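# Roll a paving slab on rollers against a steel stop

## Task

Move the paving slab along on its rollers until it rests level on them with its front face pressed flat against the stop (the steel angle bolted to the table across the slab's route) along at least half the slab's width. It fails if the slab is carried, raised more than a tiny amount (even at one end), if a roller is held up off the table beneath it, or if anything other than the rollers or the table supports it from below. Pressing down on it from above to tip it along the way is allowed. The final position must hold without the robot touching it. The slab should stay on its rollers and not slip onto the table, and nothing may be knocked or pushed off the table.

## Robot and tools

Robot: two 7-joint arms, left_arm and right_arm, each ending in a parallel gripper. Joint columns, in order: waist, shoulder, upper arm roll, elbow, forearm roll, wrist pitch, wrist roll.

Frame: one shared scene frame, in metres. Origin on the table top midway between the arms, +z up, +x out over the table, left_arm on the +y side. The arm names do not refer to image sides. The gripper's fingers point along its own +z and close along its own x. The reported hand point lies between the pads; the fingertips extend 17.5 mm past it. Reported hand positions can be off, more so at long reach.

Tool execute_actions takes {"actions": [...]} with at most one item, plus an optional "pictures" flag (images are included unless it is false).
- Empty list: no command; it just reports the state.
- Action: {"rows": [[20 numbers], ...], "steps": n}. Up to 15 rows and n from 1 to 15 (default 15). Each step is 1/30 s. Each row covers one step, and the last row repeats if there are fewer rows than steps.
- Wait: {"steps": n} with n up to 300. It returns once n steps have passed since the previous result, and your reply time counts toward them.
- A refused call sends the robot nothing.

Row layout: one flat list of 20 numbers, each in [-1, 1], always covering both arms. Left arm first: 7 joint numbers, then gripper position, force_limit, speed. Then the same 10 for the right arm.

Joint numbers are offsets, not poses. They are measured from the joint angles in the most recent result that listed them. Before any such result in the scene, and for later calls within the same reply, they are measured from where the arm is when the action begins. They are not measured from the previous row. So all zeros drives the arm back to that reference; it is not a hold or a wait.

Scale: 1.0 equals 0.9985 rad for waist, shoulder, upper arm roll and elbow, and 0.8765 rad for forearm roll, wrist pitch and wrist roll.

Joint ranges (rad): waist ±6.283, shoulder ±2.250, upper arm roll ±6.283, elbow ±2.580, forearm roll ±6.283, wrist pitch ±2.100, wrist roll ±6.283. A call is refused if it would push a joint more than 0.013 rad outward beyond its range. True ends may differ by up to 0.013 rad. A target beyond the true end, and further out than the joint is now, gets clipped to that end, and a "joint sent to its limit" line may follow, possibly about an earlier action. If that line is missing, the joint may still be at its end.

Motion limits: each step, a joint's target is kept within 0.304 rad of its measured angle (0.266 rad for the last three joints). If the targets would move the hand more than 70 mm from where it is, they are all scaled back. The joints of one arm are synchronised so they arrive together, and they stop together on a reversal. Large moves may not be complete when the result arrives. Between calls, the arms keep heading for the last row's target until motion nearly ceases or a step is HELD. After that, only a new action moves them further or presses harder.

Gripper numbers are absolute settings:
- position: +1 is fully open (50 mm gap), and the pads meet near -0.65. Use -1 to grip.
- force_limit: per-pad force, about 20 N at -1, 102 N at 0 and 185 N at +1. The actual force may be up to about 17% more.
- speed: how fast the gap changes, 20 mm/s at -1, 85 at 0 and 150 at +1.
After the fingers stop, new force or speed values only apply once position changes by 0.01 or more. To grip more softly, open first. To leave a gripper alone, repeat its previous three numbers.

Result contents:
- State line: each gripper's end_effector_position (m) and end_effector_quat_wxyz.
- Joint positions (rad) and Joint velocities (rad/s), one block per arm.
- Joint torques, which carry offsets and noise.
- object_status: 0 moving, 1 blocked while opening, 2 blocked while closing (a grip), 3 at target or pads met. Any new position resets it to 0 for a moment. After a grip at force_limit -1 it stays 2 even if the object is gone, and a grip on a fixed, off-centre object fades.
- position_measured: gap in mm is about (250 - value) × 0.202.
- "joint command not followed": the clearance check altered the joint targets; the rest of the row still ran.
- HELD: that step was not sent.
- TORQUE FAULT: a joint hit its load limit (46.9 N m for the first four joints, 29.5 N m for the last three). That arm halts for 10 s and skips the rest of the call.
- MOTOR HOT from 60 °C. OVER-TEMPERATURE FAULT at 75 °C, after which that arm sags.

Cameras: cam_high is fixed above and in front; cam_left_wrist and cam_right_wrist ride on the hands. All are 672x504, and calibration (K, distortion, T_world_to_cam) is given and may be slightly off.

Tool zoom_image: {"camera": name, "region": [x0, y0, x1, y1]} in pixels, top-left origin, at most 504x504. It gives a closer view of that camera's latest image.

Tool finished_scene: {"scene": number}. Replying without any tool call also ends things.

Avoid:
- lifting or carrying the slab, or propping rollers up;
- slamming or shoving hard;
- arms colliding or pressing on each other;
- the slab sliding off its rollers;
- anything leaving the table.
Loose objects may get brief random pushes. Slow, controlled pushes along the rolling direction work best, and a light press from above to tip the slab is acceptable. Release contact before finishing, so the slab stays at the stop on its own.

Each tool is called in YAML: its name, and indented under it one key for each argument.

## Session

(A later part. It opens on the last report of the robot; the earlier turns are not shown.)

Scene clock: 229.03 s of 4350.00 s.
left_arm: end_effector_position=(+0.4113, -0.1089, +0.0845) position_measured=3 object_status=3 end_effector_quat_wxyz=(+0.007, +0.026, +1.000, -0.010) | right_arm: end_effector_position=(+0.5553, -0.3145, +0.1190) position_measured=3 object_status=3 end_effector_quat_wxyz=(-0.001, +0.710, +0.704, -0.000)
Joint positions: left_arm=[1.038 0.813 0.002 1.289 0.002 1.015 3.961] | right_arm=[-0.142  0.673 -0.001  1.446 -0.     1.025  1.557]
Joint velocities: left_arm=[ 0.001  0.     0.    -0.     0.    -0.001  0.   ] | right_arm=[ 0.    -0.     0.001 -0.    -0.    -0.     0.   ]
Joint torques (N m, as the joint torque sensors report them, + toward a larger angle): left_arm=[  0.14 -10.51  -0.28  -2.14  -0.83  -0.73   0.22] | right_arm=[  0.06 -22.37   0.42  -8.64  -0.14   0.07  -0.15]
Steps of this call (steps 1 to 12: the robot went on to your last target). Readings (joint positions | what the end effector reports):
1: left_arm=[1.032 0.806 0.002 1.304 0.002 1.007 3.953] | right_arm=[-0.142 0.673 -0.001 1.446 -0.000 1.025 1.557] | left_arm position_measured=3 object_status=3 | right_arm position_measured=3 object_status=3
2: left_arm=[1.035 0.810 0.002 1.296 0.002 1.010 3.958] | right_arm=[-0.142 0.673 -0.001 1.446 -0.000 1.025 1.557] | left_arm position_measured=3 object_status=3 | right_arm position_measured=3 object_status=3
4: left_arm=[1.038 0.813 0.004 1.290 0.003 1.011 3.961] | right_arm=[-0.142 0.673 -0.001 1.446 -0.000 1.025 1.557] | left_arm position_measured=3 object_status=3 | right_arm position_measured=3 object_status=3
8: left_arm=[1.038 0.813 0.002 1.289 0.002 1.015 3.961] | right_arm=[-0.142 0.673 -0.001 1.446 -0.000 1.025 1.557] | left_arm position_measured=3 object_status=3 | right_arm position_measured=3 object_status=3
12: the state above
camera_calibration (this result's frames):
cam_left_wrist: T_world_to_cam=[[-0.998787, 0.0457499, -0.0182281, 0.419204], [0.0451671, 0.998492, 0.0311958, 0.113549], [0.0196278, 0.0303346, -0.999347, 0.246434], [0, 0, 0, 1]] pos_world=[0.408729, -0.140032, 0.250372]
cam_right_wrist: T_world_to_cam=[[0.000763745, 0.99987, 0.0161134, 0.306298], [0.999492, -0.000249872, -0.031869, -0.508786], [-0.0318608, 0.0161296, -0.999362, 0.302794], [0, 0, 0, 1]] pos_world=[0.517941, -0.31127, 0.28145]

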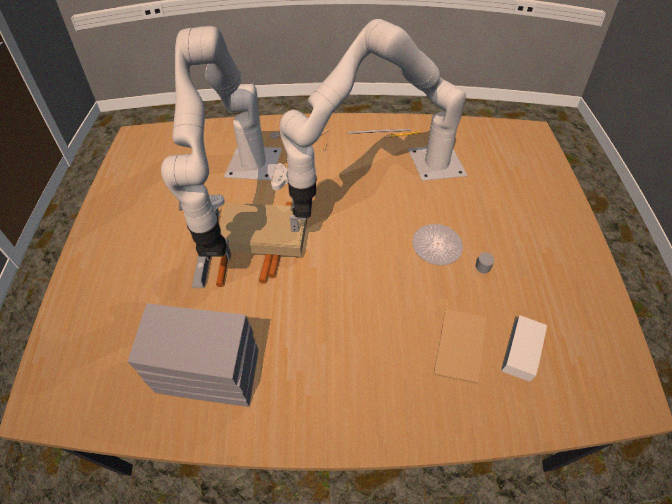

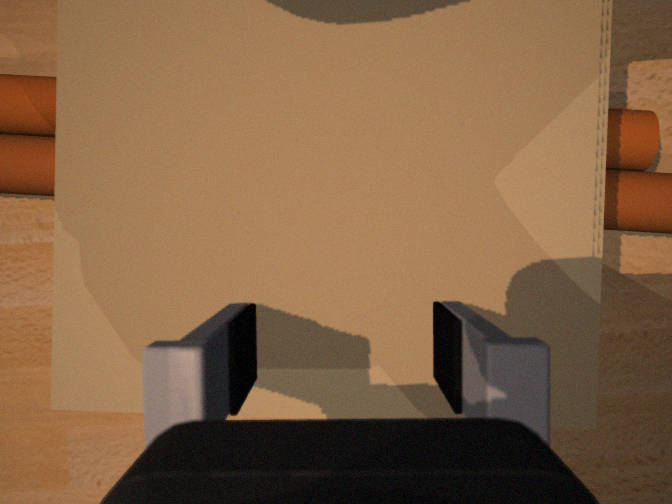

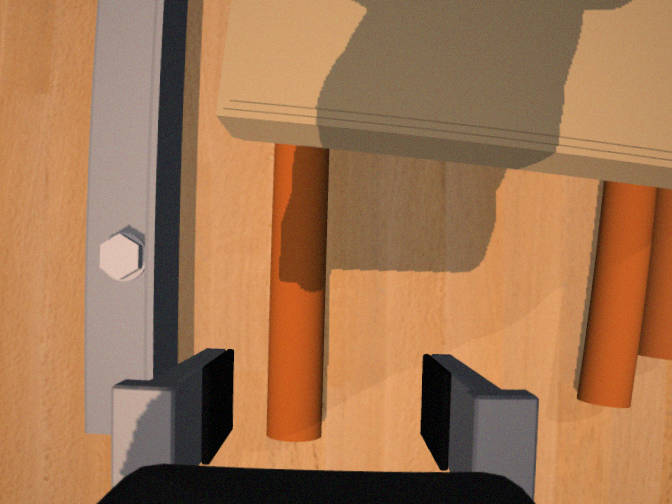

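execute_actions:
  actions:
    - {"rows":[[0,0.012,-0.002,0,-0.002,0.01,0,1,0,0.5,0,0,0,0,0,0,0,1,0,0.5],[0,0.008,-0.002,-0.008,-0.002,0.025,0,1,0,0.5,0,0,0,0,0,0,0,1,0,0.5],[0,0.004,-0.002,-0.018,-0.002,0.042,0,1,0,0.5,0,0,0,0,0,0,0,1,0,0.5],[0,0,-0.002,-0.03,-0.002,0.062,0,1,0,0.5,0,0,0,0,0,0,0,1,0,0.5],[0,-0.005,-0.002,-0.042,-0.002,0.082,0,1,0,0.5,0,0,0,0,0,0,0,1,0,0.5],[0,-0.0109,-0.002,-0.0531,-0.002,0.1011,0,1,0,0.5,0,0,0,0,0,0,0,1,0,0.5],[0,-0.0109,-0.002,-0.0531,-0.002,0.1011,0,1,0,0.5,0,0,0,0,0,0,0,1,0,0.5],[0,-0.0109,-0.002,-0.0531,-0.002,0.1011,0,1,0,0.5,0,0,0,0,0,0,0,1,0,0.5],[-0.002,-0.044,-0.002,0.015,-0.002,0.061,0.012,-1,0,0.5,0,0,0,0,0,0,0,1,0,0.5],[-0.004,-0.077,-0.002,0.083,-0.002,0.022,0.025,-1,0,0.5,0,0,0,0,0,0,0,1,0,0.5],[-0.006,-0.11,-0.002,0.151,-0.002,-0.018,0.037,-1,0,0.5,0,0,0,0,0,0,0,1,0,0.5],[-0.0074,-0.1442,-0.002,0.2195,-0.002,-0.0577,0.0493,-1,0,0.5,0,0,0,0,0,0,0,1,0,0.5]],"steps":15}
  pictures: false

execute_actions:
  actions:
    - {"steps":12}

Scene clock: 236.03 s of 4350.00 s.
left_arm: end_effector_position=(+0.4031, -0.0928, +0.1174) position_measured=133 object_status=0 end_effector_quat_wxyz=(+0.008, +0.015, +1.000, -0.009) | right_arm: end_effector_position=(+0.5553, -0.3145, +0.1190) position_measured=3 object_status=3 end_effector_quat_wxyz=(-0.001, +0.710, +0.704, -0.000)
Joint positions: left_arm=[ 1.035  0.734 -0.     1.332  0.     1.05   3.978] | right_arm=[-0.142  0.673 -0.001  1.446 -0.     1.025  1.557]
Joint velocities: left_arm=[-0.027 -0.489 -0.002  0.966 -0.002 -0.507  0.162] | right_arm=[-0.     0.     0.001 -0.    -0.    -0.001 -0.   ]
Joint torques (N m, as the joint torque sensors report them, + toward a larger angle): left_arm=[  0.33 -22.86   0.57  -7.09  -0.05   0.3   -0.11] | right_arm=[ -0.19 -22.49   0.19  -8.27  -0.15  -0.06   0.32]
Steps of this call (steps 1 to 30: the robot went on to your last target; steps 31 to 90: nothing new was sent; then 3.50 s passed at rest; steps 91 to 105: all 15 steps of this action). Readings (joint positions | what the end effector reports):
91: left_arm=[1.039 0.812 0.002 1.288 0.002 1.016 3.961] | right_arm=[-0.142 0.673 -0.001 1.446 -0.000 1.025 1.557] | left_arm position_measured=3 object_status=3 | right_arm position_measured=3 object_status=3
92: left_arm=[1.039 0.813 0.001 1.286 0.001 1.020 3.961] | right_arm=[-0.142 0.673 -0.001 1.446 -0.000 1.025 1.557] | left_arm position_measured=3 object_status=3 | right_arm position_measured=3 object_status=3
94: left_arm=[1.039 0.813 -0.000 1.277 0.000 1.040 3.961] | right_arm=[-0.142 0.673 -0.001 1.446 -0.000 1.025 1.557] | left_arm position_measured=3 object_status=3 | right_arm position_measured=3 object_status=3
98: left_arm=[1.038 0.803 -0.000 1.242 0.000 1.094 3.961] | right_arm=[-0.142 0.673 -0.001 1.446 -0.000 1.025 1.557] | left_arm position_measured=3 object_status=3 | right_arm position_measured=3 object_status=3
105: the state above

Scene clock: 236.43 s of 4350.00 s.
left_arm: end_effector_position=(+0.3744, -0.0554, +0.1040) position_measured=253 object_status=0 end_effector_quat_wxyz=(-0.000, +0.000, +1.000, +0.001) | right_arm: end_effector_position=(+0.5553, -0.3145, +0.1190) position_measured=3 object_status=3 end_effector_quat_wxyz=(-0.001, +0.710, +0.704, -0.000)
Joint positions: left_arm=[ 1.031  0.671 -0.     1.508  0.     0.965  4.004] | right_arm=[-0.142  0.673 -0.001  1.446 -0.     1.025  1.557]
Joint velocities: left_arm=[-0.001 -0.016  0.     0.003  0.    -0.002 -0.001] | right_arm=[ 0.     0.    -0.001  0.    -0.    -0.     0.   ]
Joint torques (N m, as the joint torque sensors report them, + toward a larger angle): left_arm=[  0.38 -22.16   0.66  -7.94  -0.12  -0.28   0.08] | right_arm=[ -0.28 -22.99  -0.06  -8.53   0.03  -0.08   0.13]
Steps of this call (steps 1 to 12: the robot went on to your last target). Readings (joint positions | what the end effector reports):
1: left_arm=[1.034 0.719 -0.000 1.366 0.000 1.032 3.983] | right_arm=[-0.142 0.673 -0.001 1.446 -0.000 1.025 1.557] | left_arm position_measured=153 object_status=0 | right_arm position_measured=3 object_status=3
2: left_arm=[1.033 0.706 -0.000 1.401 0.000 1.015 3.989] | right_arm=[-0.142 0.673 -0.001 1.446 -0.000 1.025 1.557] | left_arm position_measured=172 object_status=0 | right_arm position_measured=3 object_status=3
4: left_arm=[1.032 0.688 -0.000 1.458 -0.000 0.989 3.997] | right_arm=[-0.142 0.673 -0.001 1.446 -0.000 1.025 1.557] | left_arm position_measured=211 object_status=0 | right_arm position_measured=3 object_status=3
8: left_arm=[1.031 0.674 -0.000 1.505 -0.000 0.966 4.004] | right_arm=[-0.142 0.673 -0.001 1.446 -0.000 1.025 1.557] | left_arm position_measured=253 object_status=0 | right_arm position_measured=3 object_status=3
12: the state above
camera_calibration (this result's frames):
cam_left_wrist: T_world_to_cam=[[-0.999984, -0.00499367, -0.00274811, 0.376329], [-0.00513063, 0.998617, 0.0523203, 0.0778225], [0.00248304, 0.0523335, -0.998627, 0.27261], [0, 0, 0, 1]] pos_world=[0.376045, -0.0901023, 0.269198]
cam_right_wrist: T_world_to_cam=[[0.000763771, 0.99987, 0.0161132, 0.306298], [0.999492, -0.000249964, -0.0318652, -0.508788], [-0.031857, 0.0161294, -0.999362, 0.302792], [0, 0, 0, 1]] pos_world=[0.517942, -0.31127, 0.28145]

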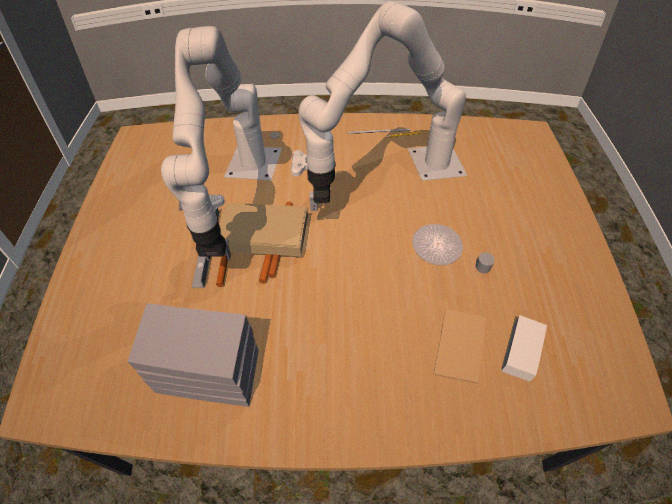

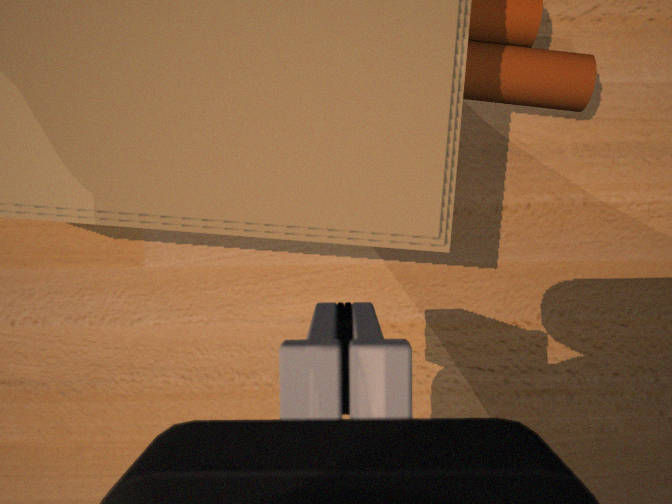

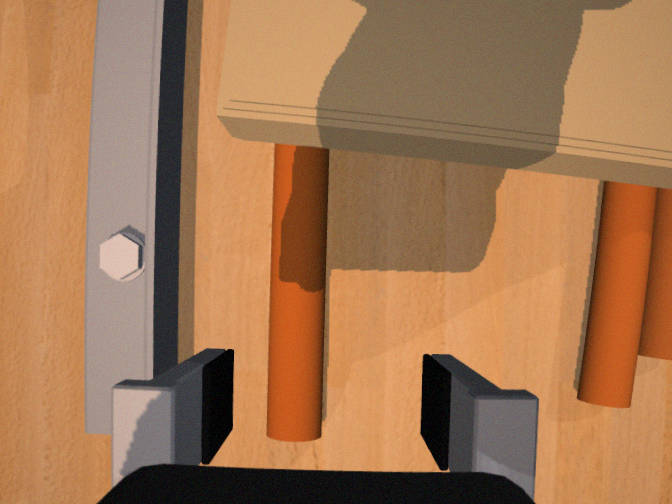

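execute_actions:
  actions:
    - {"rows":[[0,0.0763,0,0.0502,0,-0.1468,0,-1,0,0.5,0,0,0,0,0,0,0,1,0,0.5]],"steps":12}
  pictures: false

execute_actions:
  actions:
    - {"rows":[[0.004,0.006,0,-0.011,0,0.006,0.004,-1,0,0.5,0,0,0,0,0,0,0,1,0,0.5],[0.008,0.012,0,-0.022,0,0.011,0.009,-1,0,0.5,0,0,0,0,0,0,0,1,0,0.5],[0.012,0.018,0,-0.033,0,0.017,0.013,-1,0,0.5,0,0,0,0,0,0,0,1,0,0.5],[0.015,0.024,0,-0.044,0,0.022,0.018,-1,0,0.5,0,0,0,0,0,0,0,1,0,0.5],[0.019,0.031,0,-0.055,0,0.028,0.022,-1,0,0.5,0,0,0,0,0,0,0,1,0,0.5],[0.023,0.037,0,-0.066,0,0.033,0.027,-1,0,0.5,0,0,0,0,0,0,0,1,0,0.5],[0.027,0.043,0,-0.077,0,0.039,0.031,-1,0,0.5,0,0,0,0,0,0,0,1,0,0.5],[0.031,0.049,0,-0.088,0,0.045,0.036,-1,0,0.5,0,0,0,0,0,0,0,1,0,0.5],[0.035,0.055,0,-0.099,0,0.05,0.04,-1,0,0.5,0,0,0,0,0,0,0,1,0,0.5],[0.039,0.061,0,-0.11,0,0.056,0.044,-1,0,0.5,0,0,0,0,0,0,0,1,0,0.5],[0.042,0.067,0,-0.121,0,0.061,0.049,-1,0,0.5,0,0,0,0,0,0,0,1,0,0.5],[0.046,0.074,0,-0.132,0,0.067,0.053,-1,0,0.5,0,0,0,0,0,0,0,1,0,0.5],[0.05,0.08,0,-0.143,0,0.073,0.058,-1,0,0.5,0,0,0,0,0,0,0,1,0,0.5],[0.054,0.086,0,-0.154,0,0.078,0.062,-1,0,0.5,0,0,0,0,0,0,0,1,0,0.5],[0.0579,0.092,0,-0.1655,0,0.0837,0.0666,-1,0,0.5,0,0,0,0,0,0,0,1,0,0.5]],"steps":15}
  pictures: false

execute_actions:
  actions:
    - {"steps":12}

Scene clock: 240.80 s of 4350.00 s.
left_arm: end_effector_position=(+0.3749, -0.0559, +0.0527) position_measured=253 object_status=3 end_effector_quat_wxyz=(+0.001, +0.000, +1.000, -0.001) | right_arm: end_effector_position=(+0.5553, -0.3145, +0.1190) position_measured=3 object_status=3 end_effector_quat_wxyz=(-0.001, +0.710, +0.704, -0.000)
Joint positions: left_arm=[ 1.031  0.746 -0.     1.558  0.     0.836  4.004] | right_arm=[-0.142  0.673 -0.001  1.446 -0.     1.025  1.557]
Joint velocities: left_arm=[ 0.     0.01  -0.     0.001  0.     0.001 -0.001] | right_arm=[-0.     0.     0.001 -0.    -0.     0.001  0.   ]
Joint torques (N m, as the joint torque sensors report them, + toward a larger angle): left_arm=[  0.08 -22.47   0.06  -7.4   -0.05  -0.25   0.19] | right_arm=[  0.1  -22.46   0.05  -8.43  -0.06   0.03  -0.03]
Steps of this call (steps 1 to 30: the robot went on to your last target; steps 31 to 90: nothing new was sent; then 0.97 s passed at rest; steps 91 to 102: all 12 steps of this action). Readings (joint positions | what the end effector reports):
91: left_arm=[1.031 0.670 -0.000 1.508 0.000 0.963 4.004] | right_arm=[-0.142 0.673 -0.001 1.446 -0.000 1.025 1.557] | left_arm position_measured=253 object_status=3 | right_arm position_measured=3 object_status=3
92: left_arm=[1.031 0.676 -0.000 1.511 0.000 0.955 4.004] | right_arm=[-0.142 0.673 -0.001 1.446 -0.000 1.025 1.557] | left_arm position_measured=253 object_status=3 | right_arm position_measured=3 object_status=3
94: left_arm=[1.031 0.704 -0.000 1.527 0.000 0.911 4.004] | right_arm=[-0.142 0.673 -0.001 1.446 -0.000 1.025 1.557] | left_arm position_measured=253 object_status=3 | right_arm position_measured=3 object_status=3
98: left_arm=[1.031 0.744 -0.001 1.558 -0.000 0.838 4.004] | right_arm=[-0.142 0.673 -0.001 1.446 -0.000 1.025 1.557] | left_arm position_measured=253 object_status=3 | right_arm position_measured=3 object_status=3
102: the state above

Scene clock: 241.30 s of 4350.00 s.
left_arm: end_effector_position=(+0.3760, -0.0977, +0.0440) position_measured=253 object_status=3 end_effector_quat_wxyz=(+0.000, +0.000, +1.000, +0.001) | right_arm: end_effector_position=(+0.5553, -0.3145, +0.1190) position_measured=3 object_status=3 end_effector_quat_wxyz=(-0.001, +0.710, +0.704, -0.000)
Joint positions: left_arm=[ 1.08   0.824 -0.001  1.419 -0.001  0.9    4.053] | right_arm=[-0.142  0.673 -0.001  1.446 -0.     1.025  1.557]
Joint velocities: left_arm=[ 0.098  0.17  -0.039 -0.241 -0.06   0.315  0.108] | right_arm=[ 0.    -0.    -0.001  0.     0.    -0.    -0.   ]
Joint torques (N m, as the joint torque sensors report them, + toward a larger angle): left_arm=[  0.74 -23.33   1.66 -11.3    1.01  -3.17  -0.02] | right_arm=[  0.07 -22.47   0.44  -8.37   0.01  -0.07   0.24]
Steps of this call (steps 1 to 15: all 15 steps of this action). Readings (joint positions | what the end effector reports):
1: left_arm=[1.032 0.747 -0.000 1.557 -0.000 0.836 4.004] | right_arm=[-0.142 0.673 -0.001 1.446 -0.000 1.025 1.557] | left_arm position_measured=253 object_status=3 | right_arm position_measured=3 object_status=3
2: left_arm=[1.034 0.750 -0.001 1.552 -0.000 0.839 4.006] | right_arm=[-0.142 0.673 -0.001 1.446 -0.000 1.025 1.557] | left_arm position_measured=253 object_status=3 | right_arm position_measured=3 object_status=3
4: left_arm=[1.040 0.759 -0.001 1.535 -0.000 0.846 4.011] | right_arm=[-0.142 0.673 -0.001 1.446 -0.000 1.025 1.557] | left_arm position_measured=253 object_status=3 | right_arm position_measured=3 object_status=3
8: left_arm=[1.053 0.782 -0.002 1.496 -0.001 0.866 4.026] | right_arm=[-0.142 0.673 -0.001 1.446 -0.000 1.025 1.557] | left_arm position_measured=253 object_status=3 | right_arm position_measured=3 object_status=3
15: the state above

Scene clock: 241.70 s of 4350.00 s.
left_arm: end_effector_position=(+0.3776, -0.0978, +0.0409) position_measured=253 object_status=3 end_effector_quat_wxyz=(-0.001, -0.003, +1.000, +0.008) | right_arm: end_effector_position=(+0.5553, -0.3145, +0.1190) position_measured=3 object_status=3 end_effector_quat_wxyz=(-0.001, +0.710, +0.704, -0.000)
Joint positions: left_arm=[ 1.084  0.837 -0.006  1.4   -0.004  0.918  4.062] | right_arm=[-0.142  0.673 -0.001  1.446 -0.     1.025  1.557]
Joint velocities: left_arm=[-0.     0.001 -0.     0.001 -0.     0.001 -0.001] | right_arm=[ 0.  0. -0. -0.  0.  0. -0.]
Joint torques (N m, as the joint torque sensors report them, + toward a larger angle): left_arm=[  4.39 -23.45   4.54 -13.64   2.02  -4.62   0.32] | right_arm=[ -0.14 -22.52   0.22  -8.24  -0.08  -0.13  -0.02]
Steps of this call (steps 1 to 12: the robot went on to your last target). Readings (joint positions | what the end effector reports):
1: left_arm=[1.082 0.829 -0.003 1.411 -0.003 0.909 4.057] | right_arm=[-0.142 0.673 -0.001 1.446 -0.000 1.025 1.557] | left_arm position_measured=253 object_status=3 | right_arm position_measured=3 object_status=3
2: left_arm=[1.084 0.833 -0.004 1.405 -0.004 0.914 4.060] | right_arm=[-0.142 0.673 -0.001 1.446 -0.000 1.025 1.557] | left_arm position_measured=253 object_status=3 | right_arm position_measured=3 object_status=3
4: left_arm=[1.084 0.835 -0.005 1.401 -0.004 0.918 4.062] | right_arm=[-0.142 0.673 -0.001 1.446 -0.000 1.025 1.557] | left_arm position_measured=253 object_status=3 | right_arm position_measured=3 object_status=3
8: left_arm=[1.084 0.837 -0.006 1.400 -0.004 0.918 4.062] | right_arm=[-0.142 0.673 -0.001 1.446 -0.000 1.025 1.557] | left_arm position_measured=253 object_status=3 | right_arm position_measured=3 object_status=3
12: the state above
camera_calibration (this result's frames):
cam_left_wrist: T_world_to_cam=[[-0.999936, -0.0112017, -0.00127663, 0.378463], [-0.0112617, 0.997734, 0.0663391, 0.125143], [0.000530624, 0.0663493, -0.997796, 0.213886], [0, 0, 0, 1]] pos_world=[0.379735, -0.134811, 0.205596]
cam_right_wrist: T_world_to_cam=[[0.000763805, 0.99987, 0.016113, 0.306299], [0.999492, -0.000250129, -0.0318576, -0.508793], [-0.0318494, 0.0161292, -0.999363, 0.302788], [0, 0, 0, 1]] pos_world=[0.517945, -0.31127, 0.281451]

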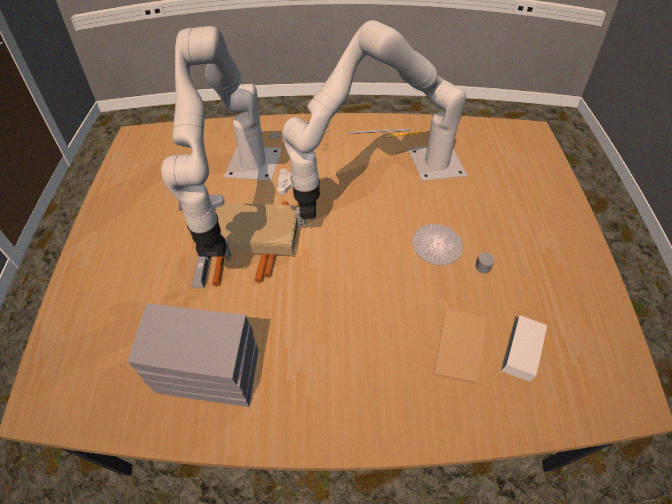

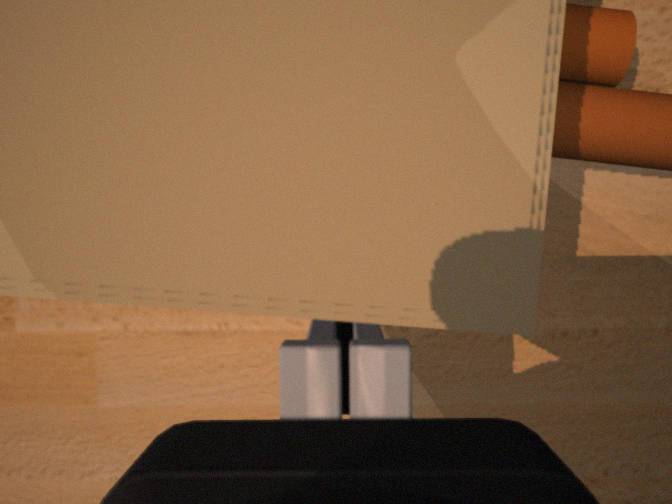

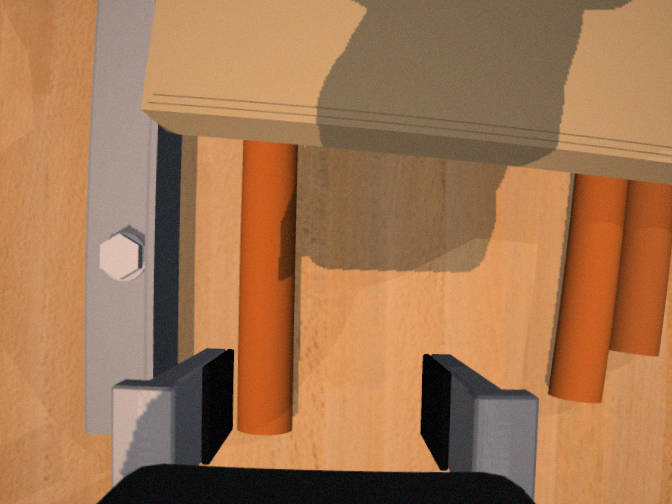

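execute_actions:
  actions: []

Scene clock: 246.17 s of 4350.00 s.
left_arm: end_effector_position=(+0.3776, -0.0978, +0.0408) position_measured=253 object_status=3 end_effector_quat_wxyz=(-0.001, -0.003, +1.000, +0.008) | right_arm: end_effector_position=(+0.5553, -0.3145, +0.1190) position_measured=3 object_status=3 end_effector_quat_wxyz=(-0.001, +0.710, +0.704, -0.000)
Joint positions: left_arm=[ 1.084  0.837 -0.006  1.4   -0.004  0.918  4.062] | right_arm=[-0.142  0.673 -0.001  1.446 -0.     1.025  1.557]
Joint velocities: left_arm=[ 0.     0.    -0.     0.001  0.     0.001 -0.   ] | right_arm=[ 0.    -0.     0.     0.     0.    -0.001 -0.   ]
Joint torques (N m, as the joint torque sensors report them, + toward a larger angle): left_arm=[  4.05 -23.96   4.38 -13.54   1.66  -4.58   0.34] | right_arm=[ -0.12 -22.44  -0.09  -8.41  -0.07  -0.15  -0.02]
Steps of this call (steps 1 to 30: the robot went on to your last target; steps 31 to 90: nothing new was sent; then 1.47 s passed at rest). Readings (joint positions | what the end effector reports):
1: left_arm=[1.084 0.837 -0.006 1.400 -0.004 0.918 4.062] | right_arm=[-0.142 0.673 -0.001 1.446 -0.000 1.025 1.557] | left_arm position_measured=253 object_status=3 | right_arm position_measured=3 object_status=3
2: left_arm=[1.084 0.837 -0.006 1.400 -0.004 0.918 4.062] | right_arm=[-0.142 0.673 -0.001 1.446 -0.000 1.025 1.557] | left_arm position_measured=253 object_status=3 | right_arm position_measured=3 object_status=3
4: left_arm=[1.084 0.837 -0.006 1.400 -0.004 0.918 4.062] | right_arm=[-0.142 0.673 -0.001 1.446 -0.000 1.025 1.557] | left_arm position_measured=253 object_status=3 | right_arm position_measured=3 object_status=3
8: left_arm=[1.084 0.837 -0.006 1.400 -0.004 0.918 4.062] | right_arm=[-0.142 0.673 -0.001 1.446 -0.000 1.025 1.557] | left_arm position_measured=253 object_status=3 | right_arm position_measured=3 object_status=3
90: the state above
All arms were judged still, so your last target was given up. Only a new action makes them travel on or press farther. Fingers that are still opening or closing keep moving.
camera_calibration (this result's frames):
cam_left_wrist: T_world_to_cam=[[-0.999936, -0.0112288, -0.00127572, 0.378486], [-0.0112887, 0.997731, 0.0663671, 0.125155], [0.000527603, 0.0663772, -0.997794, 0.213848], [0, 0, 0, 1]] pos_world=[0.379762, -0.134816, 0.205553]
cam_right_wrist: T_world_to_cam=[[0.000763517, 0.99987, 0.0161128, 0.306299], [0.999492, -0.000249847, -0.0318575, -0.508793], [-0.0318494, 0.016129, -0.999363, 0.302788], [0, 0, 0, 1]] pos_world=[0.517945, -0.31127, 0.28145]

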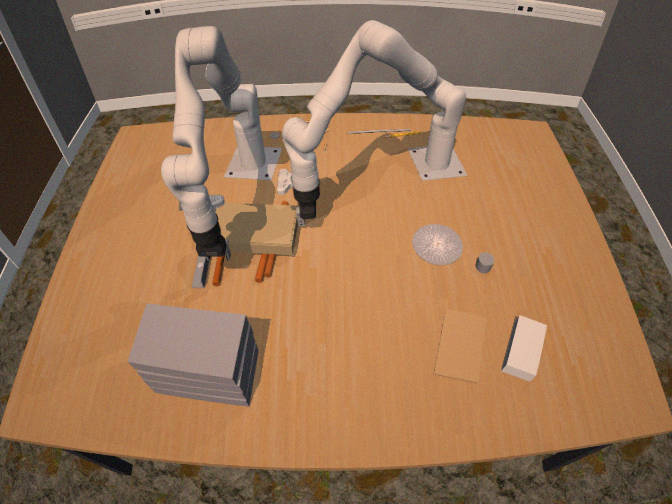

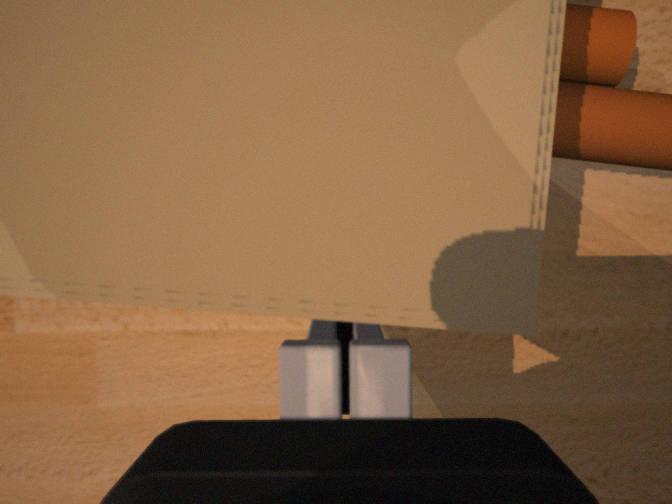

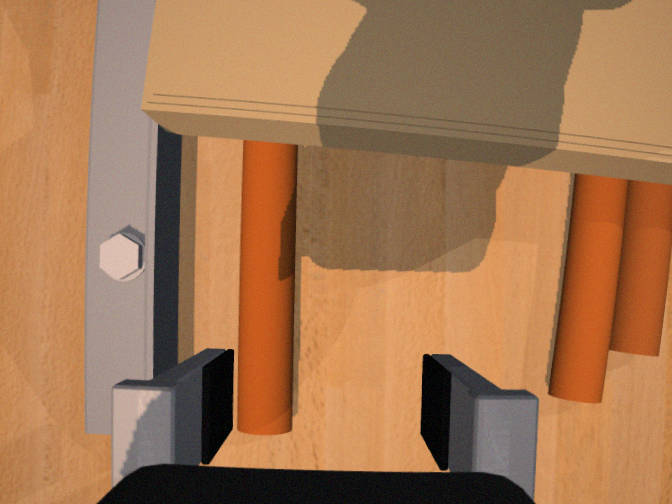

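execute_actions:
  actions:
    - {"rows":[[0.007,0,0.001,-0.0074,0.001,0.006,0.007,-1,0,0.5,0,0,0,0,0,0,0,1,0,0.5],[0.014,-0.001,0.002,-0.015,0.002,0.012,0.014,-1,0,0.5,0,0,0,0,0,0,0,1,0,0.5],[0.014,-0.001,0.002,-0.015,0.002,0.012,0.014,-1,0,0.5,0,0,0,0,0,0,0,1,0,0.5],[0.021,-0.001,0.004,-0.022,0.003,0.018,0.021,-1,0,0.5,0,0,0,0,0,0,0,1,0,0.5],[0.021,-0.001,0.004,-0.022,0.003,0.018,0.021,-1,0,0.5,0,0,0,0,0,0,0,1,0,0.5],[0.028,-0.002,0.005,-0.03,0.004,0.0235,0.028,-1,0,0.5,0,0,0,0,0,0,0,1,0,0.5],[0.028,-0.002,0.005,-0.03,0.004,0.0235,0.028,-1,0,0.5,0,0,0,0,0,0,0,1,0,0.5],[0.035,-0.002,0.006,-0.0372,0.004,0.0293,0.0348,-1,0,0.5,0,0,0,0,0,0,0,1,0,0.5]],"steps":15}

execute_actions:
  actions:
    - {"steps":10}

Scene clock: 252.57 s of 4350.00 s.
left_arm: end_effector_position=(+0.3633, -0.1037, +0.0420) position_measured=253 object_status=3 end_effector_quat_wxyz=(-0.007, -0.003, +1.000, +0.018) | right_arm: end_effector_position=(+0.5553, -0.3145, +0.1190) position_measured=3 object_status=3 end_effector_quat_wxyz=(-0.001, +0.710, +0.704, -0.000)
Joint positions: left_arm=[ 1.113  0.844 -0.006  1.378 -0.006  0.957  4.092] | right_arm=[-0.142  0.673 -0.001  1.446 -0.     1.025  1.557]
Joint velocities: left_arm=[ 0.004  0.    -0.003 -0.    -0.001  0.002 -0.   ] | right_arm=[ 0.    -0.     0.     0.     0.     0.001 -0.   ]
Joint torques (N m, as the joint torque sensors report them, + toward a larger angle): left_arm=[  4.67 -31.12   5.3  -19.97   2.71  -6.93   0.62] | right_arm=[ -0.14 -22.49   0.19  -8.23  -0.28   0.     0.16]
Steps of this call (steps 1 to 90: nothing new was sent; then 2.90 s passed at rest; steps 91 to 105: all 15 steps of this action). Readings (joint positions | what the end effector reports):
91: left_arm=[1.084 0.837 -0.006 1.399 -0.004 0.919 4.062] | right_arm=[-0.142 0.673 -0.001 1.446 -0.000 1.025 1.557] | left_arm position_measured=253 object_status=3 | right_arm position_measured=3 object_status=3
92: left_arm=[1.087 0.838 -0.008 1.398 -0.005 0.922 4.065] | right_arm=[-0.142 0.673 -0.001 1.446 -0.000 1.025 1.557] | left_arm position_measured=253 object_status=3 | right_arm position_measured=3 object_status=3
94: left_arm=[1.093 0.839 -0.010 1.391 -0.007 0.932 4.073] | right_arm=[-0.142 0.673 -0.001 1.446 -0.000 1.025 1.557] | left_arm position_measured=253 object_status=3 | right_arm position_measured=3 object_status=3
98: left_arm=[1.105 0.842 -0.008 1.382 -0.006 0.948 4.085] | right_arm=[-0.142 0.673 -0.001 1.446 -0.000 1.025 1.557] | left_arm position_measured=253 object_status=3 | right_arm position_measured=3 object_status=3
105: the state above
camera_calibration (this result's frames):
cam_left_wrist: T_world_to_cam=[[-0.999874, -0.011757, 0.0106833, 0.363472], [-0.0107779, 0.996106, 0.0874971, 0.129594], [-0.0116704, 0.0873709, -0.996107, 0.221968], [0, 0, 0, 1]] pos_world=[0.367413, -0.14421, 0.205882]
cam_right_wrist: T_world_to_cam=[[0.000763665, 0.99987, 0.0161126, 0.306299], [0.999493, -0.000250064, -0.0318537, -0.508796], [-0.0318455, 0.0161288, -0.999363, 0.302786], [0, 0, 0, 1]] pos_world=[0.517946, -0.31127, 0.28145]

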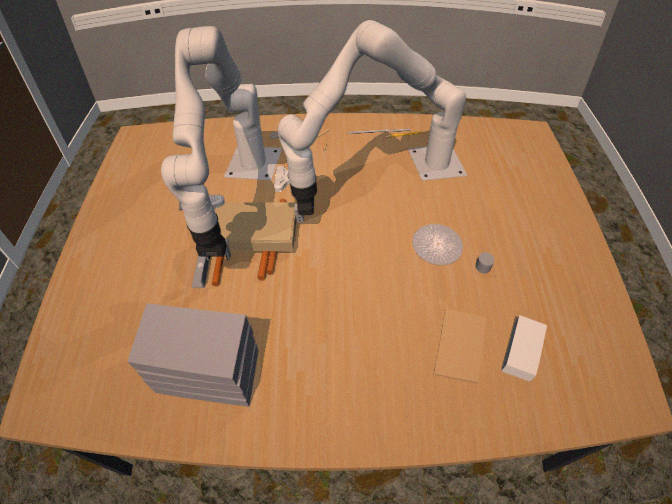

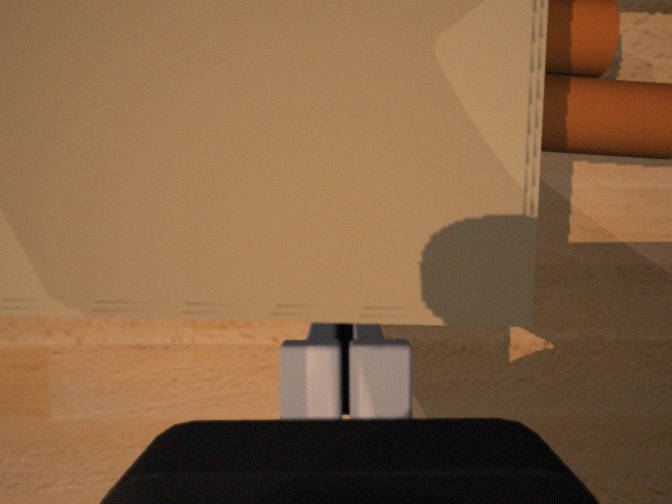

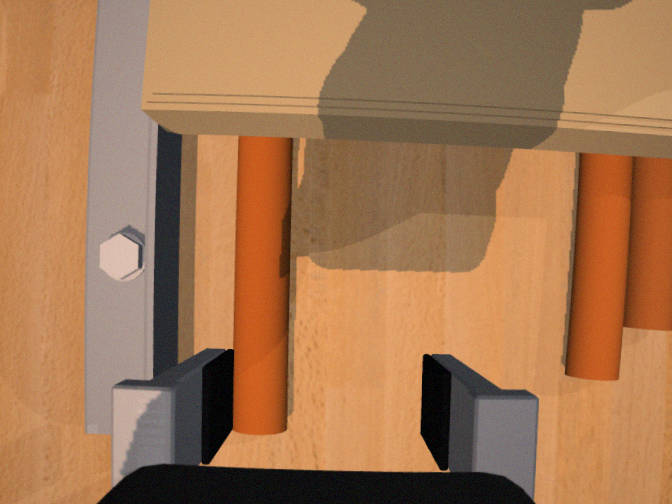

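Scene clock: 252.90 s of 4350.00 s.
left_arm: end_effector_position=(+0.3633, -0.1037, +0.0420) position_measured=253 object_status=3 end_effector_quat_wxyz=(-0.007, -0.003, +1.000, +0.018) | right_arm: end_effector_position=(+0.5553, -0.3145, +0.1190) position_measured=3 object_status=3 end_effector_quat_wxyz=(-0.001, +0.710, +0.704, -0.000)
Joint positions: left_arm=[ 1.113  0.844 -0.007  1.378 -0.006  0.957  4.092] | right_arm=[-0.142  0.673 -0.001  1.446 -0.     1.025  1.557]
Joint velocities: left_arm=[-0.    -0.     0.     0.     0.001 -0.     0.001] | right_arm=[-0.     0.     0.001 -0.     0.     0.     0.   ]
Joint torques (N m, as the joint torque sensors report them, + toward a larger angle): left_arm=[  4.52 -31.17   5.48 -20.3    2.71  -6.95   0.47] | right_arm=[  0.02 -22.39   0.15  -8.17  -0.12   0.12   0.11]
Steps of this call (steps 1 to 10: the robot went on to your last target). Readings (joint positions | what the end effector reports):
1: left_arm=[1.113 0.844 -0.006 1.378 -0.006 0.957 4.092] | right_arm=[-0.142 0.673 -0.001 1.446 -0.000 1.025 1.557] | left_arm position_measured=253 object_status=3 | right_arm position_measured=3 object_status=3
2: left_arm=[1.113 0.844 -0.006 1.378 -0.006 0.957 4.092] | right_arm=[-0.142 0.673 -0.001 1.446 -0.000 1.025 1.557] | left_arm position_measured=253 object_status=3 | right_arm position_measured=3 object_status=3
4: left_arm=[1.113 0.844 -0.007 1.378 -0.006 0.957 4.092] | right_arm=[-0.142 0.673 -0.001 1.446 -0.000 1.025 1.557] | left_arm position_measured=253 object_status=3 | right_arm position_measured=3 object_status=3
8: left_arm=[1.113 0.844 -0.007 1.378 -0.006 0.957 4.092] | right_arm=[-0.142 0.673 -0.001 1.446 -0.000 1.025 1.557] | left_arm position_measured=253 object_status=3 | right_arm position_measured=3 object_status=3
10: the state above
camera_calibration (this result's frames):
cam_left_wrist: T_world_to_cam=[[-0.999879, -0.0115531, 0.0104405, 0.363503], [-0.0105939, 0.996093, 0.087669, 0.129523], [-0.0114126, 0.0875477, -0.996095, 0.221897], [0, 0, 0, 1]] pos_world=[0.367363, -0.144244, 0.20588]
cam_right_wrist: T_world_to_cam=[[0.000763443, 0.99987, 0.0161126, 0.306299], [0.999493, -0.000249839, -0.0318538, -0.508796], [-0.0318457, 0.0161288, -0.999363, 0.302786], [0, 0, 0, 1]] pos_world=[0.517946, -0.31127, 0.28145]

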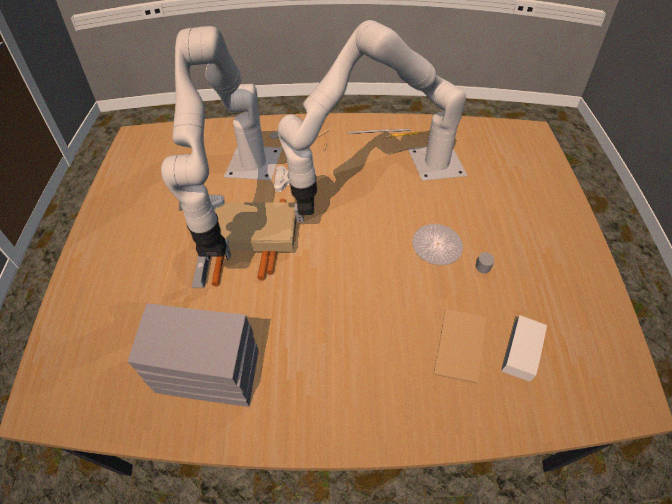

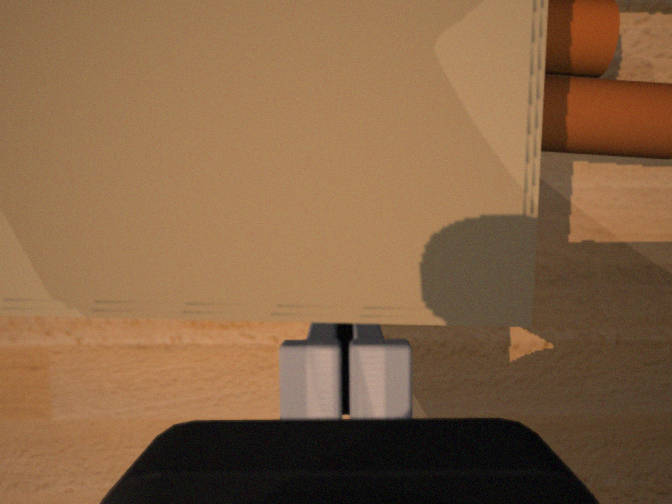

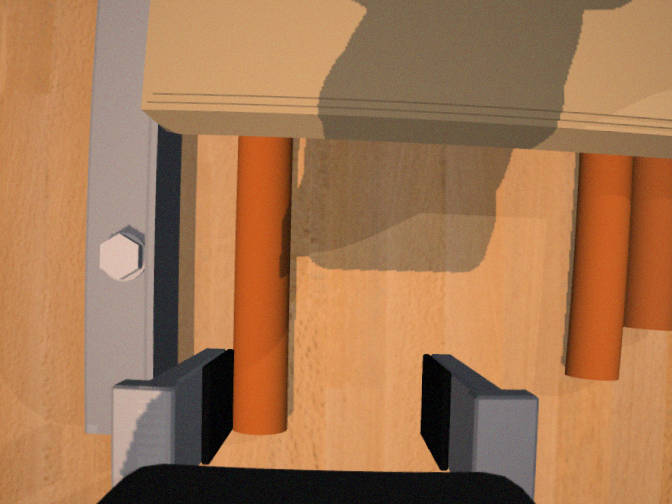

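execute_actions:
  actions:
    - {"rows":[[0.008,-0.007,0.007,-0.019,0.006,-0.01,0.003,-1,0,0.5,0,0,0,0,0,0,0,1,0,0.5],[0.011,-0.005,0.007,-0.025,0.006,-0.006,0.006,-1,0,0.5,0,0,0,0,0,0,0,1,0,0.5],[0.014,-0.003,0.007,-0.031,0.006,-0.002,0.009,-1,0,0.5,0,0,0,0,0,0,0,1,0,0.5],[0.017,-0.001,0.007,-0.037,0.006,0.002,0.012,-1,0,0.5,0,0,0,0,0,0,0,1,0,0.5],[0.02,0.001,0.007,-0.043,0.006,0.006,0.015,-1,0,0.5,0,0,0,0,0,0,0,1,0,0.5],[0.023,0.003,0.007,-0.049,0.006,0.01,0.019,-1,0,0.5,0,0,0,0,0,0,0,1,0,0.5],[0.026,0.006,0.007,-0.055,0.006,0.014,0.023,-1,0,0.5,0,0,0,0,0,0,0,1,0,0.5],[0.028,0.008,0.007,-0.061,0.006,0.0176,0.026,-1,0,0.5,0,0,0,0,0,0,0,1,0,0.5]],"steps":15}

Scene clock: 256.87 s of 4350.00 s.
left_arm: end_effector_position=(+0.3582, -0.1064, +0.0424) position_measured=253 object_status=3 end_effector_quat_wxyz=(-0.011, -0.005, +0.999, +0.031) | right_arm: end_effector_position=(+0.5553, -0.3145, +0.1190) position_measured=3 object_status=3 end_effector_quat_wxyz=(-0.001, +0.710, +0.704, -0.000)
Joint positions: left_arm=[ 1.131  0.859 -0.011  1.344 -0.011  1.002  4.113] | right_arm=[-0.142  0.673 -0.001  1.446 -0.     1.025  1.557]
Joint velocities: left_arm=[ 0.002  0.    -0.001 -0.001 -0.     0.001  0.   ] | right_arm=[ 0.    -0.    -0.    -0.     0.    -0.001 -0.   ]
Joint torques (N m, as the joint torque sensors report them, + toward a larger angle): left_arm=[  8.03 -29.42   9.38 -29.56   4.92 -14.98   0.96] | right_arm=[  0.09 -22.48   0.42  -8.32   0.02  -0.13  -0.02]
Steps of this call (steps 1 to 15: the robot went on to your last target; steps 16 to 90: nothing new was sent; then 0.47 s passed at rest; steps 91 to 105: all 15 steps of this action). Readings (joint positions | what the end effector reports):
91: left_arm=[1.114 0.845 -0.007 1.377 -0.006 0.958 4.092] | right_arm=[-0.142 0.673 -0.001 1.446 -0.000 1.025 1.557] | left_arm position_measured=253 object_status=3 | right_arm position_measured=3 object_status=3
92: left_arm=[1.115 0.846 -0.007 1.374 -0.007 0.961 4.093] | right_arm=[-0.142 0.673 -0.001 1.446 -0.000 1.025 1.557] | left_arm position_measured=253 object_status=3 | right_arm position_measured=3 object_status=3
94: left_arm=[1.118 0.849 -0.009 1.367 -0.008 0.970 4.097] | right_arm=[-0.142 0.673 -0.001 1.446 -0.000 1.025 1.557] | left_arm position_measured=253 object_status=3 | right_arm position_measured=3 object_status=3
98: left_arm=[1.128 0.856 -0.011 1.350 -0.010 0.992 4.107] | right_arm=[-0.142 0.673 -0.001 1.446 -0.000 1.025 1.557] | left_arm position_measured=253 object_status=3 | right_arm position_measured=3 object_status=3
105: the state above
camera_calibration (this result's frames):
cam_left_wrist: T_world_to_cam=[[-0.999716, -0.0162946, 0.0174003, 0.357509], [-0.0142364, 0.993552, 0.112478, 0.132086], [-0.0191209, 0.112199, -0.993502, 0.227677], [0, 0, 0, 1]] pos_world=[0.363641, -0.150954, 0.20512]
cam_right_wrist: T_world_to_cam=[[0.000763176, 0.99987, 0.0161124, 0.306299], [0.999493, -0.000249645, -0.0318498, -0.508798], [-0.0318416, 0.0161285, -0.999363, 0.302784], [0, 0, 0, 1]] pos_world=[0.517947, -0.31127, 0.28145]

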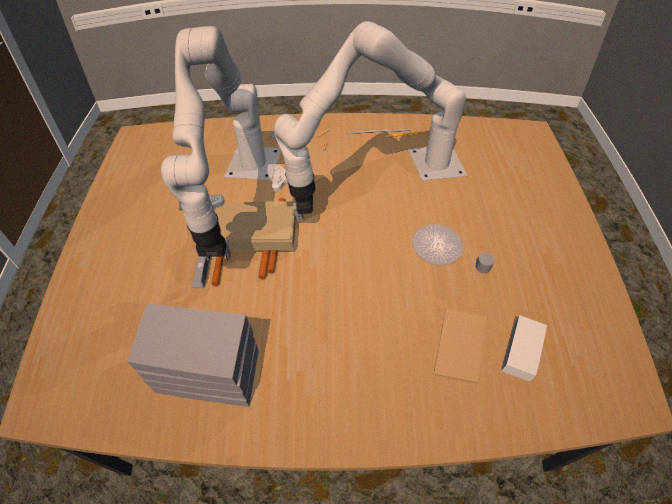

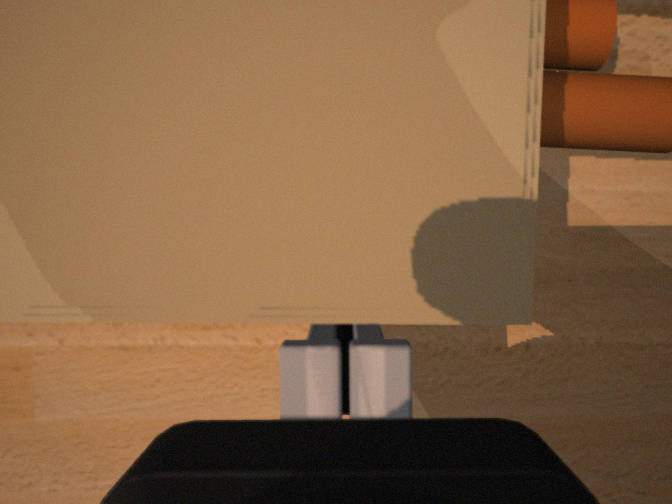

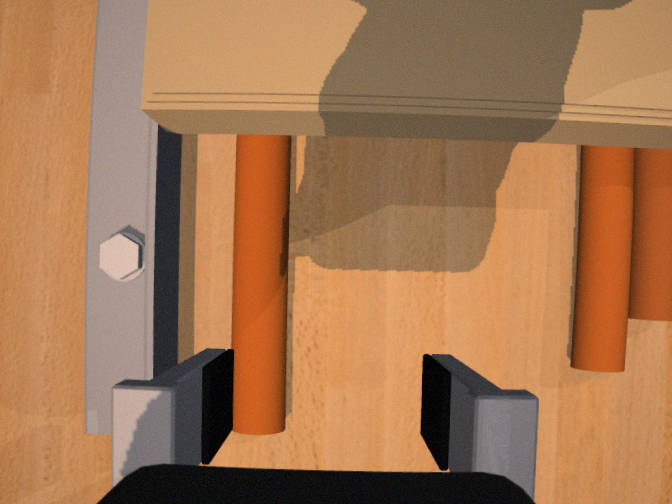

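execute_actions:
  actions:
    - {"rows":[[0.011,-0.007,0.011,-0.029,0.011,-0.03,0.002,-1,0,0.5,0,0,0,0,0,0,0,1,0,0.5],[0.013,-0.006,0.011,-0.033,0.011,-0.028,0.004,-1,0,0.5,0,0,0,0,0,0,0,1,0,0.5],[0.015,-0.004,0.011,-0.038,0.011,-0.025,0.006,-1,0,0.5,0,0,0,0,0,0,0,1,0,0.5],[0.018,-0.002,0.011,-0.045,0.011,-0.022,0.008,-1,0,0.5,0,0,0,0,0,0,0,1,0,0.5]],"steps":15}
  pictures: false

Scene clock: 259.57 s of 4350.00 s.
left_arm: end_effector_position=(+0.3562, -0.1075, +0.0426) position_measured=253 object_status=3 end_effector_quat_wxyz=(-0.012, -0.005, +0.999, +0.035) | right_arm: end_effector_position=(+0.5553, -0.3145, +0.1190) position_measured=3 object_status=3 end_effector_quat_wxyz=(-0.001, +0.710, +0.704, -0.000)
Joint positions: left_arm=[ 1.137  0.864 -0.013  1.331 -0.012  1.018  4.118] | right_arm=[-0.142  0.673 -0.001  1.446 -0.     1.025  1.557]
Joint velocities: left_arm=[ 0.     0.    -0.001 -0.    -0.001  0.001 -0.   ] | right_arm=[ 0.  0. -0. -0.  0. -0.  0.]
Joint torques (N m, as the joint torque sensors report them, + toward a larger angle): left_arm=[  9.18 -30.1    9.45 -33.84   5.39 -17.98   0.93] | right_arm=[ -0.13 -22.37   0.46  -8.55  -0.09   0.07  -0.02]
Steps of this call (steps 1 to 15: the robot went on to your last target; steps 16 to 66: nothing new was sent; steps 67 to 81: all 15 steps of this action). Readings (joint positions | what the end effector reports):
67: left_arm=[1.131 0.858 -0.011 1.343 -0.011 1.003 4.113] | right_arm=[-0.142 0.673 -0.001 1.446 -0.000 1.025 1.557] | left_arm position_measured=253 object_status=3 | right_arm position_measured=3 object_status=3
68: left_arm=[1.132 0.859 -0.012 1.342 -0.011 1.004 4.113] | right_arm=[-0.142 0.673 -0.001 1.446 -0.000 1.025 1.557] | left_arm position_measured=253 object_status=3 | right_arm position_measured=3 object_status=3
70: left_arm=[1.134 0.861 -0.013 1.336 -0.012 1.010 4.115] | right_arm=[-0.142 0.673 -0.001 1.446 -0.000 1.025 1.557] | left_arm position_measured=253 object_status=3 | right_arm position_measured=3 object_status=3
74: left_arm=[1.137 0.864 -0.013 1.331 -0.012 1.018 4.118] | right_arm=[-0.142 0.673 -0.001 1.446 -0.000 1.025 1.557] | left_arm position_measured=253 object_status=3 | right_arm position_measured=3 object_status=3
81: the state above


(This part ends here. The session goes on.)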